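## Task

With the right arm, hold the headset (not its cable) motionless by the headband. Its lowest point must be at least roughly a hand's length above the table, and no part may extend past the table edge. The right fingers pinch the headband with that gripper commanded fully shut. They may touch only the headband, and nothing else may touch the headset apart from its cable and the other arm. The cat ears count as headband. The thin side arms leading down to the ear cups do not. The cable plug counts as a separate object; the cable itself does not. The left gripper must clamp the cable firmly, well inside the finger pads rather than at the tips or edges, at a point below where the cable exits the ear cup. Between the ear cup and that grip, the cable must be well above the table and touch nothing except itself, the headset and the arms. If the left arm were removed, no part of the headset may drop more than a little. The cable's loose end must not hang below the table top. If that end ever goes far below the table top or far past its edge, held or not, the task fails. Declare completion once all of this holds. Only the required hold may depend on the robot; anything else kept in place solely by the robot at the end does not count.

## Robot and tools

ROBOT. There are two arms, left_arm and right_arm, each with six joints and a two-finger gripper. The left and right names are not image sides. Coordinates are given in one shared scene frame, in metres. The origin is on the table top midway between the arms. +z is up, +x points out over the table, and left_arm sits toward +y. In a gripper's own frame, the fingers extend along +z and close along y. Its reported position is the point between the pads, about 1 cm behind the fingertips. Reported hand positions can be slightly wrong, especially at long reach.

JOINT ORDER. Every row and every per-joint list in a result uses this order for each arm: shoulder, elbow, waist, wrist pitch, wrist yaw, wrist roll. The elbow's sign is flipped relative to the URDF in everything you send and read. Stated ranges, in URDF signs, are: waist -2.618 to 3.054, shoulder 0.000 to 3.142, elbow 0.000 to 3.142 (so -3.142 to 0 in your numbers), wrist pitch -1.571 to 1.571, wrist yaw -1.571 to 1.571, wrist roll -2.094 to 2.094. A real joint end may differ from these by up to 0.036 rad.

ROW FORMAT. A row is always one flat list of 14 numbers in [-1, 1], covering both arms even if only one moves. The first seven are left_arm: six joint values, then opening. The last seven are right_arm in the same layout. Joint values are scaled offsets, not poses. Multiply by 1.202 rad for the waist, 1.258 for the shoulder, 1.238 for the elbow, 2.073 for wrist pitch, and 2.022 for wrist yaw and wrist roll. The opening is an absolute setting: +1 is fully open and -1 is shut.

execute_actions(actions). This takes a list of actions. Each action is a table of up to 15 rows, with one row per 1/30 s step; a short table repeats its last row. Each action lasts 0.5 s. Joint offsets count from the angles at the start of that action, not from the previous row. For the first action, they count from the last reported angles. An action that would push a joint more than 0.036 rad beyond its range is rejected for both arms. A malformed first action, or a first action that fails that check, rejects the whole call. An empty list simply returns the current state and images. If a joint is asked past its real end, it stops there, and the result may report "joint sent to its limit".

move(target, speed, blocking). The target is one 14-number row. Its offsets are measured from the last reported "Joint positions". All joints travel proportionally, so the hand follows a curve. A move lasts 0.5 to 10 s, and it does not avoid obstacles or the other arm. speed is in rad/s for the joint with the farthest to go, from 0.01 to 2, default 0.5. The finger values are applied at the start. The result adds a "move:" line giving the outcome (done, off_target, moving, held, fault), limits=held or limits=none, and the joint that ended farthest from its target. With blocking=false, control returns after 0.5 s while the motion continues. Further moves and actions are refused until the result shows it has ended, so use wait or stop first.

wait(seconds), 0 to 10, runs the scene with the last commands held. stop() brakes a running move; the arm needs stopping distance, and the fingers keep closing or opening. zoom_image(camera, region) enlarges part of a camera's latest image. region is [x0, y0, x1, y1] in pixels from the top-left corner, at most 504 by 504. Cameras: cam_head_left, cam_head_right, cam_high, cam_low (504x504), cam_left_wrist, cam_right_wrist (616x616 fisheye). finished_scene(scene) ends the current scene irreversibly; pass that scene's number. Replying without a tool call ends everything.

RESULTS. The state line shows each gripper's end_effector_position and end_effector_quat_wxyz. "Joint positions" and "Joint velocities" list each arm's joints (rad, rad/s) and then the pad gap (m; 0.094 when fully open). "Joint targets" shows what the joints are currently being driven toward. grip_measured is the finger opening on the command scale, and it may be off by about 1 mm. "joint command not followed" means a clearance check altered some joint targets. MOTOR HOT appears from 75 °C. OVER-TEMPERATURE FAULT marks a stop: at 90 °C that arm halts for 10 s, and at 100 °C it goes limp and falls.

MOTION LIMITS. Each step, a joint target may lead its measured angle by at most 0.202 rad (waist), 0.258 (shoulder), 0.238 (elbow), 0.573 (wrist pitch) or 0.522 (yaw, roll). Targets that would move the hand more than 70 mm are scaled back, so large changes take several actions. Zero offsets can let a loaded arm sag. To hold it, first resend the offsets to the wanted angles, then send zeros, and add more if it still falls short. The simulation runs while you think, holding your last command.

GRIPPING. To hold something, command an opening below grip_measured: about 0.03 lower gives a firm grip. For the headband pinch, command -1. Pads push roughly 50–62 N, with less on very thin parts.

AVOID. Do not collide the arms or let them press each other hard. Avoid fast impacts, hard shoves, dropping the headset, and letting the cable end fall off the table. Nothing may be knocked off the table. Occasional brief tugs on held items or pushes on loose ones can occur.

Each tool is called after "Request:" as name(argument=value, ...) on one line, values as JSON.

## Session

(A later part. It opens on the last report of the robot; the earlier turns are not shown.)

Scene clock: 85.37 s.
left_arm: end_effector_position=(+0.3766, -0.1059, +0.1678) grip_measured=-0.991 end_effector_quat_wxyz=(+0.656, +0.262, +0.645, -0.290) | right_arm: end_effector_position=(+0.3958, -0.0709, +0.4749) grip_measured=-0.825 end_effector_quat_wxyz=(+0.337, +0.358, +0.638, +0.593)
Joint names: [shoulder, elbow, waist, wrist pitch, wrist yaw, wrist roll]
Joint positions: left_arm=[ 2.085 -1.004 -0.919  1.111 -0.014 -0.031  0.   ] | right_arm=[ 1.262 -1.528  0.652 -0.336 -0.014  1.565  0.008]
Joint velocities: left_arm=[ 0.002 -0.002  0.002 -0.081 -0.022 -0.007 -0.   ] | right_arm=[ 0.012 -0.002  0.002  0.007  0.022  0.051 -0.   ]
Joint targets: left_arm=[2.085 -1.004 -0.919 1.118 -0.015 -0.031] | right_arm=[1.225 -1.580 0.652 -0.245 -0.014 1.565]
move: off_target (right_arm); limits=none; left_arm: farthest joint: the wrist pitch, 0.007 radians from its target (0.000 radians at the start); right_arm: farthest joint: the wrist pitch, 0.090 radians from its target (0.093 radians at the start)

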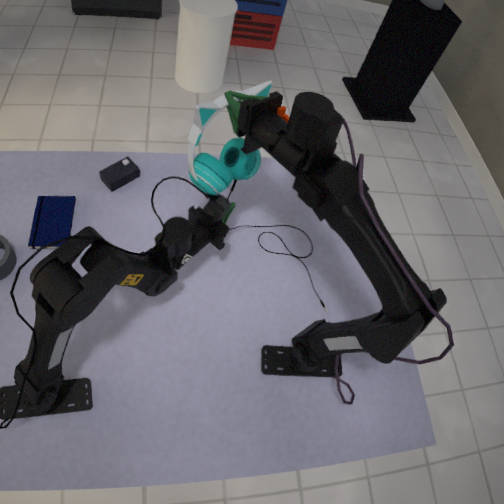

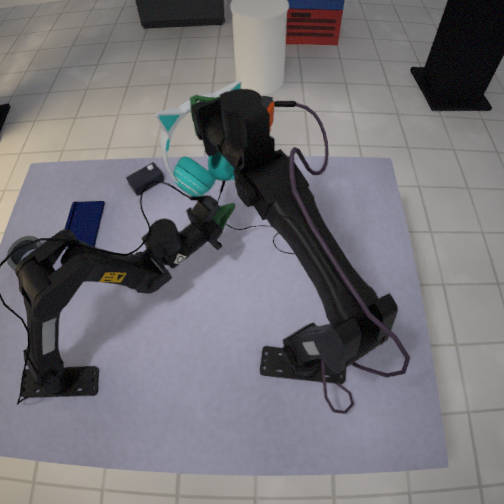

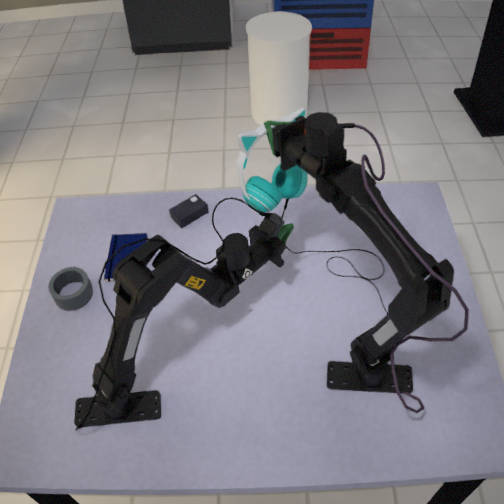

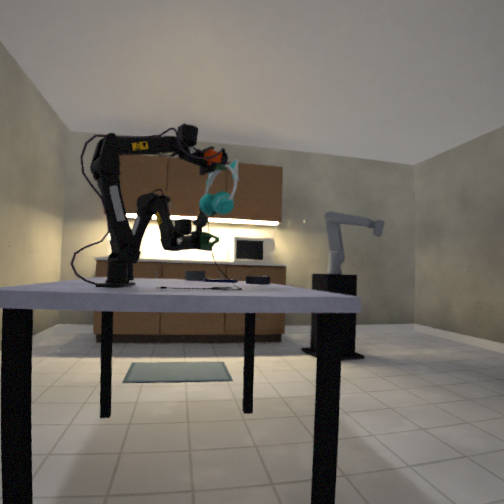

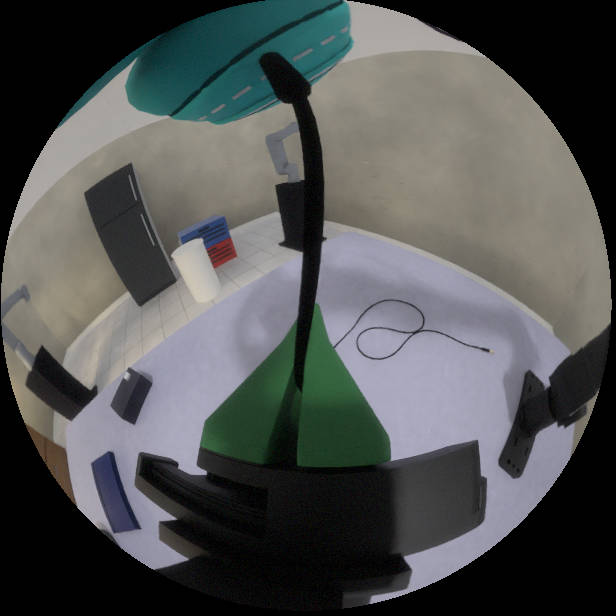

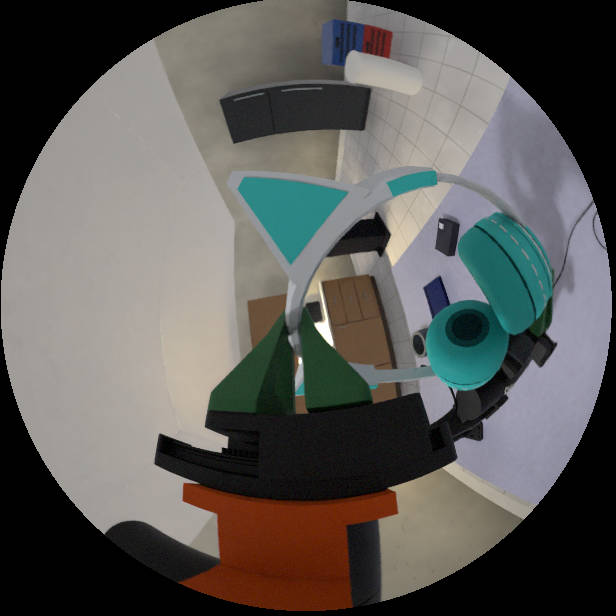

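Still deep; once more.

Request:
move(target=[-0.075,0.07,0,0.01,0,0,0, -0.03,-0.04,0,0.045,0,0,-1], speed=0.1)

Request:
move(target=[0,0,0,0,0,0,-1, -0.03,-0.04,0,0.045,0,0,-1])

Scene clock: 90.73 s.
left_arm: end_effector_position=(+0.3649, -0.0936, +0.1697) grip_measured=-0.002 end_effector_quat_wxyz=(+0.651, +0.264, +0.650, -0.288) | right_arm: end_effector_position=(+0.3960, -0.0708, +0.4747) grip_measured=-0.825 end_effector_quat_wxyz=(+0.336, +0.358, +0.637, +0.593)
Joint names: [shoulder, elbow, waist, wrist pitch, wrist yaw, wrist roll]
Joint positions: left_arm=[ 2.023 -0.929 -0.919  1.109 -0.014 -0.03   0.047] | right_arm=[ 1.262 -1.527  0.652 -0.334 -0.013  1.566  0.008]
Joint velocities: left_arm=[-0.002  0.002  0.007 -0.037 -0.037 -0.037  0.   ] | right_arm=[ 0.012  0.012  0.002  0.095 -0.022 -0.139  0.   ]
Joint targets: left_arm=[1.991 -0.917 -0.919 1.132 -0.014 -0.031] | right_arm=[1.225 -1.577 0.652 -0.243 -0.014 1.565]
move: off_target (left_arm, right_arm); limits=none; left_arm: farthest joint: the shoulder, 0.032 radians from its target (0.095 radians at the start); right_arm: farthest joint: the wrist pitch, 0.091 radians from its target (0.093 radians at the start)

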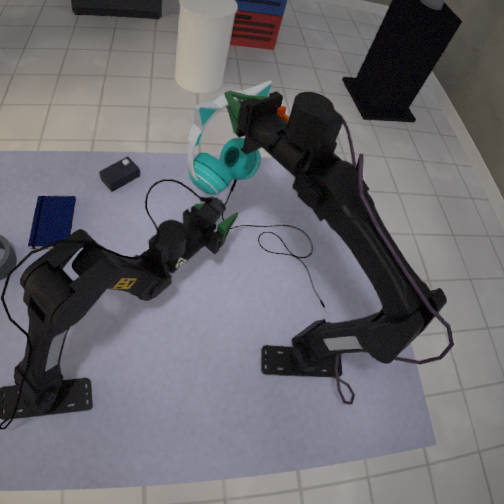

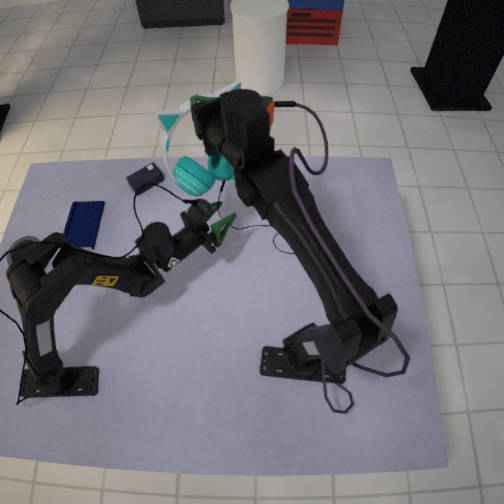

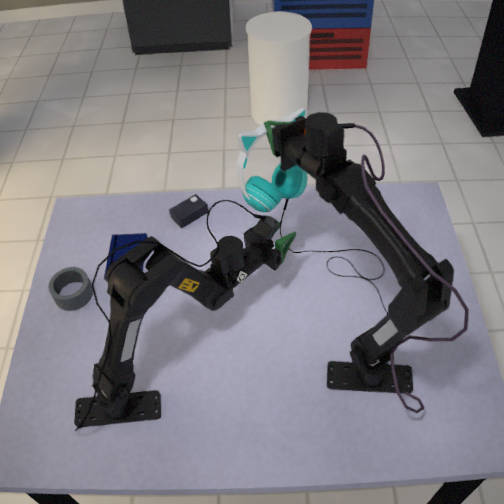

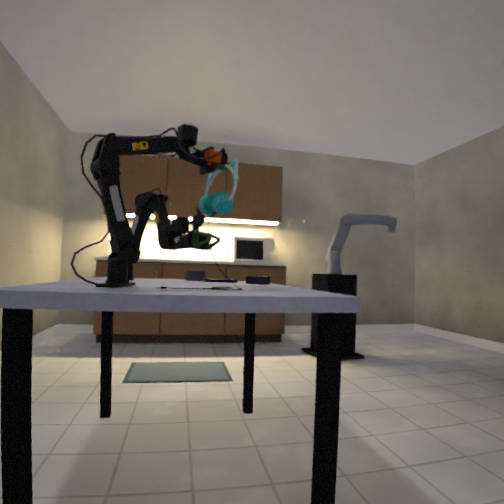

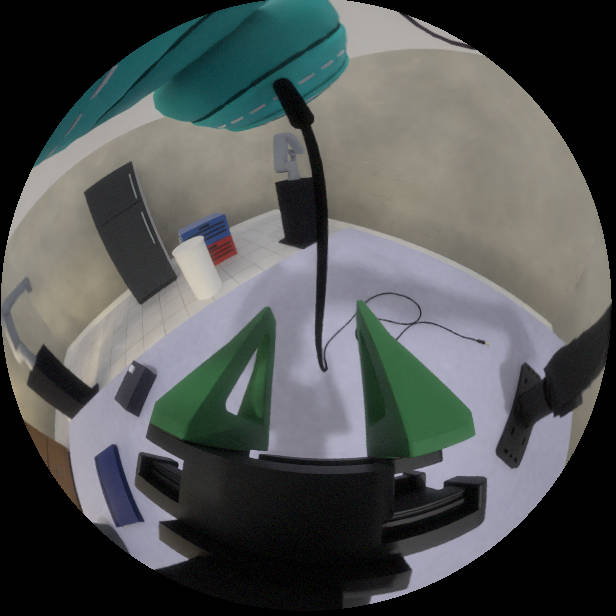

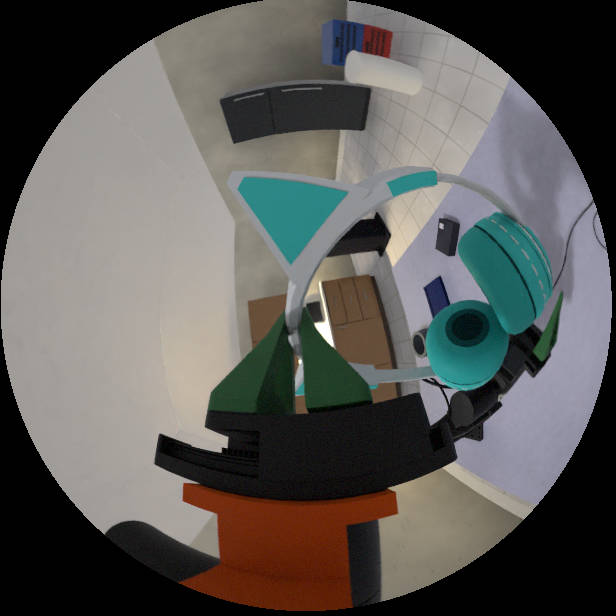

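Scene clock: 91.47 s.
left_arm: end_effector_position=(+0.3649, -0.0936, +0.1686) grip_measured=-0.985 end_effector_quat_wxyz=(+0.650, +0.265, +0.652, -0.287) | right_arm: end_effector_position=(+0.3962, -0.0710, +0.4705) grip_measured=-0.825 end_effector_quat_wxyz=(+0.333, +0.362, +0.641, +0.589)
Joint names: [shoulder, elbow, waist, wrist pitch, wrist yaw, wrist roll]
Joint positions: left_arm=[ 2.023 -0.929 -0.919  1.105 -0.014 -0.03   0.001] | right_arm=[ 1.262 -1.523  0.652 -0.345 -0.012  1.569  0.008]
Joint velocities: left_arm=[-0.012 -0.002 -0.007  0.051 -0.007 -0.081 -0.002] | right_arm=[-0.017 -0.002  0.012 -0.022 -0.037 -0.081  0.001]
Joint targets: left_arm=[2.023 -0.929 -0.919 1.109 -0.014 -0.030] | right_arm=[1.225 -1.576 0.652 -0.241 -0.013 1.566]
move: off_target (right_arm); limits=none; left_arm: farthest joint: the wrist pitch, 0.004 radians from its target (0.000 radians at the start); right_arm: farthest joint: the wrist pitch, 0.104 radians from its target (0.093 radians at the start)

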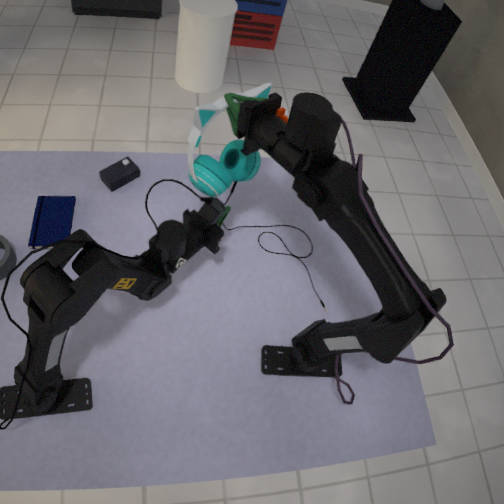

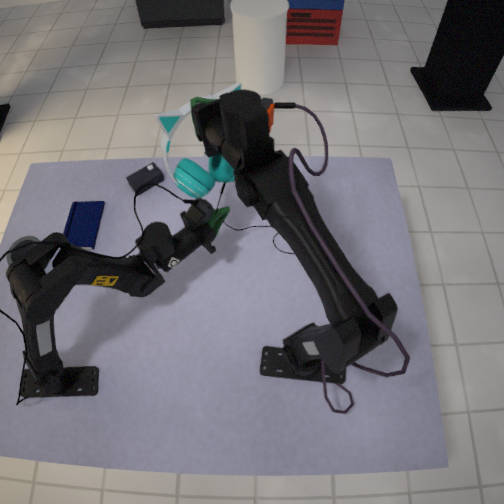

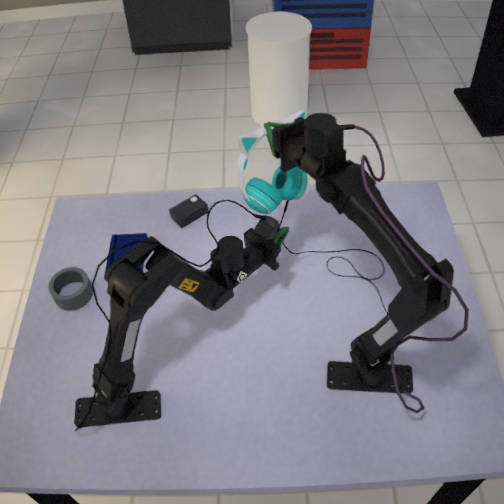

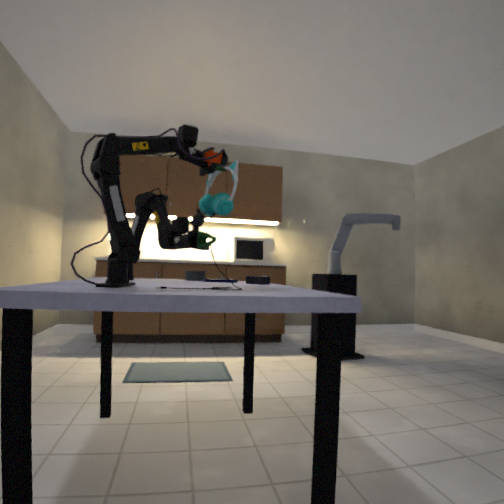

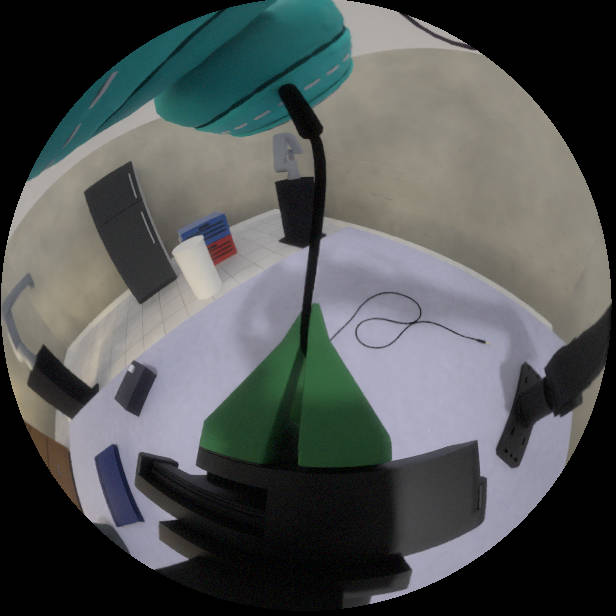

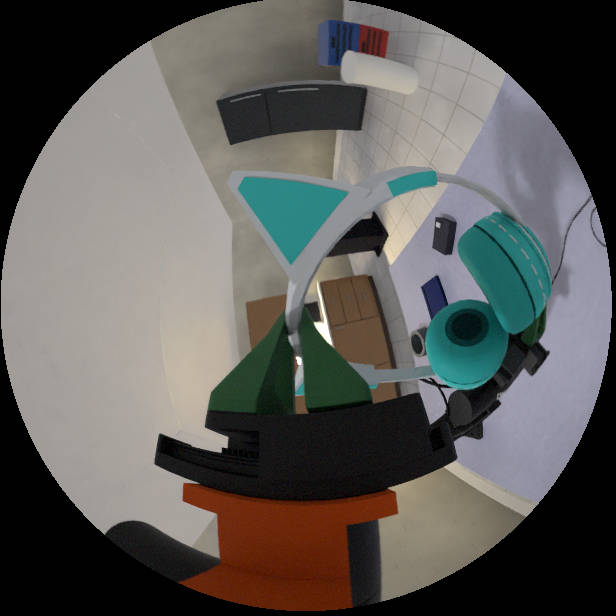

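Request:
finished_scene(scene=1)

The scene is finished: the task was done.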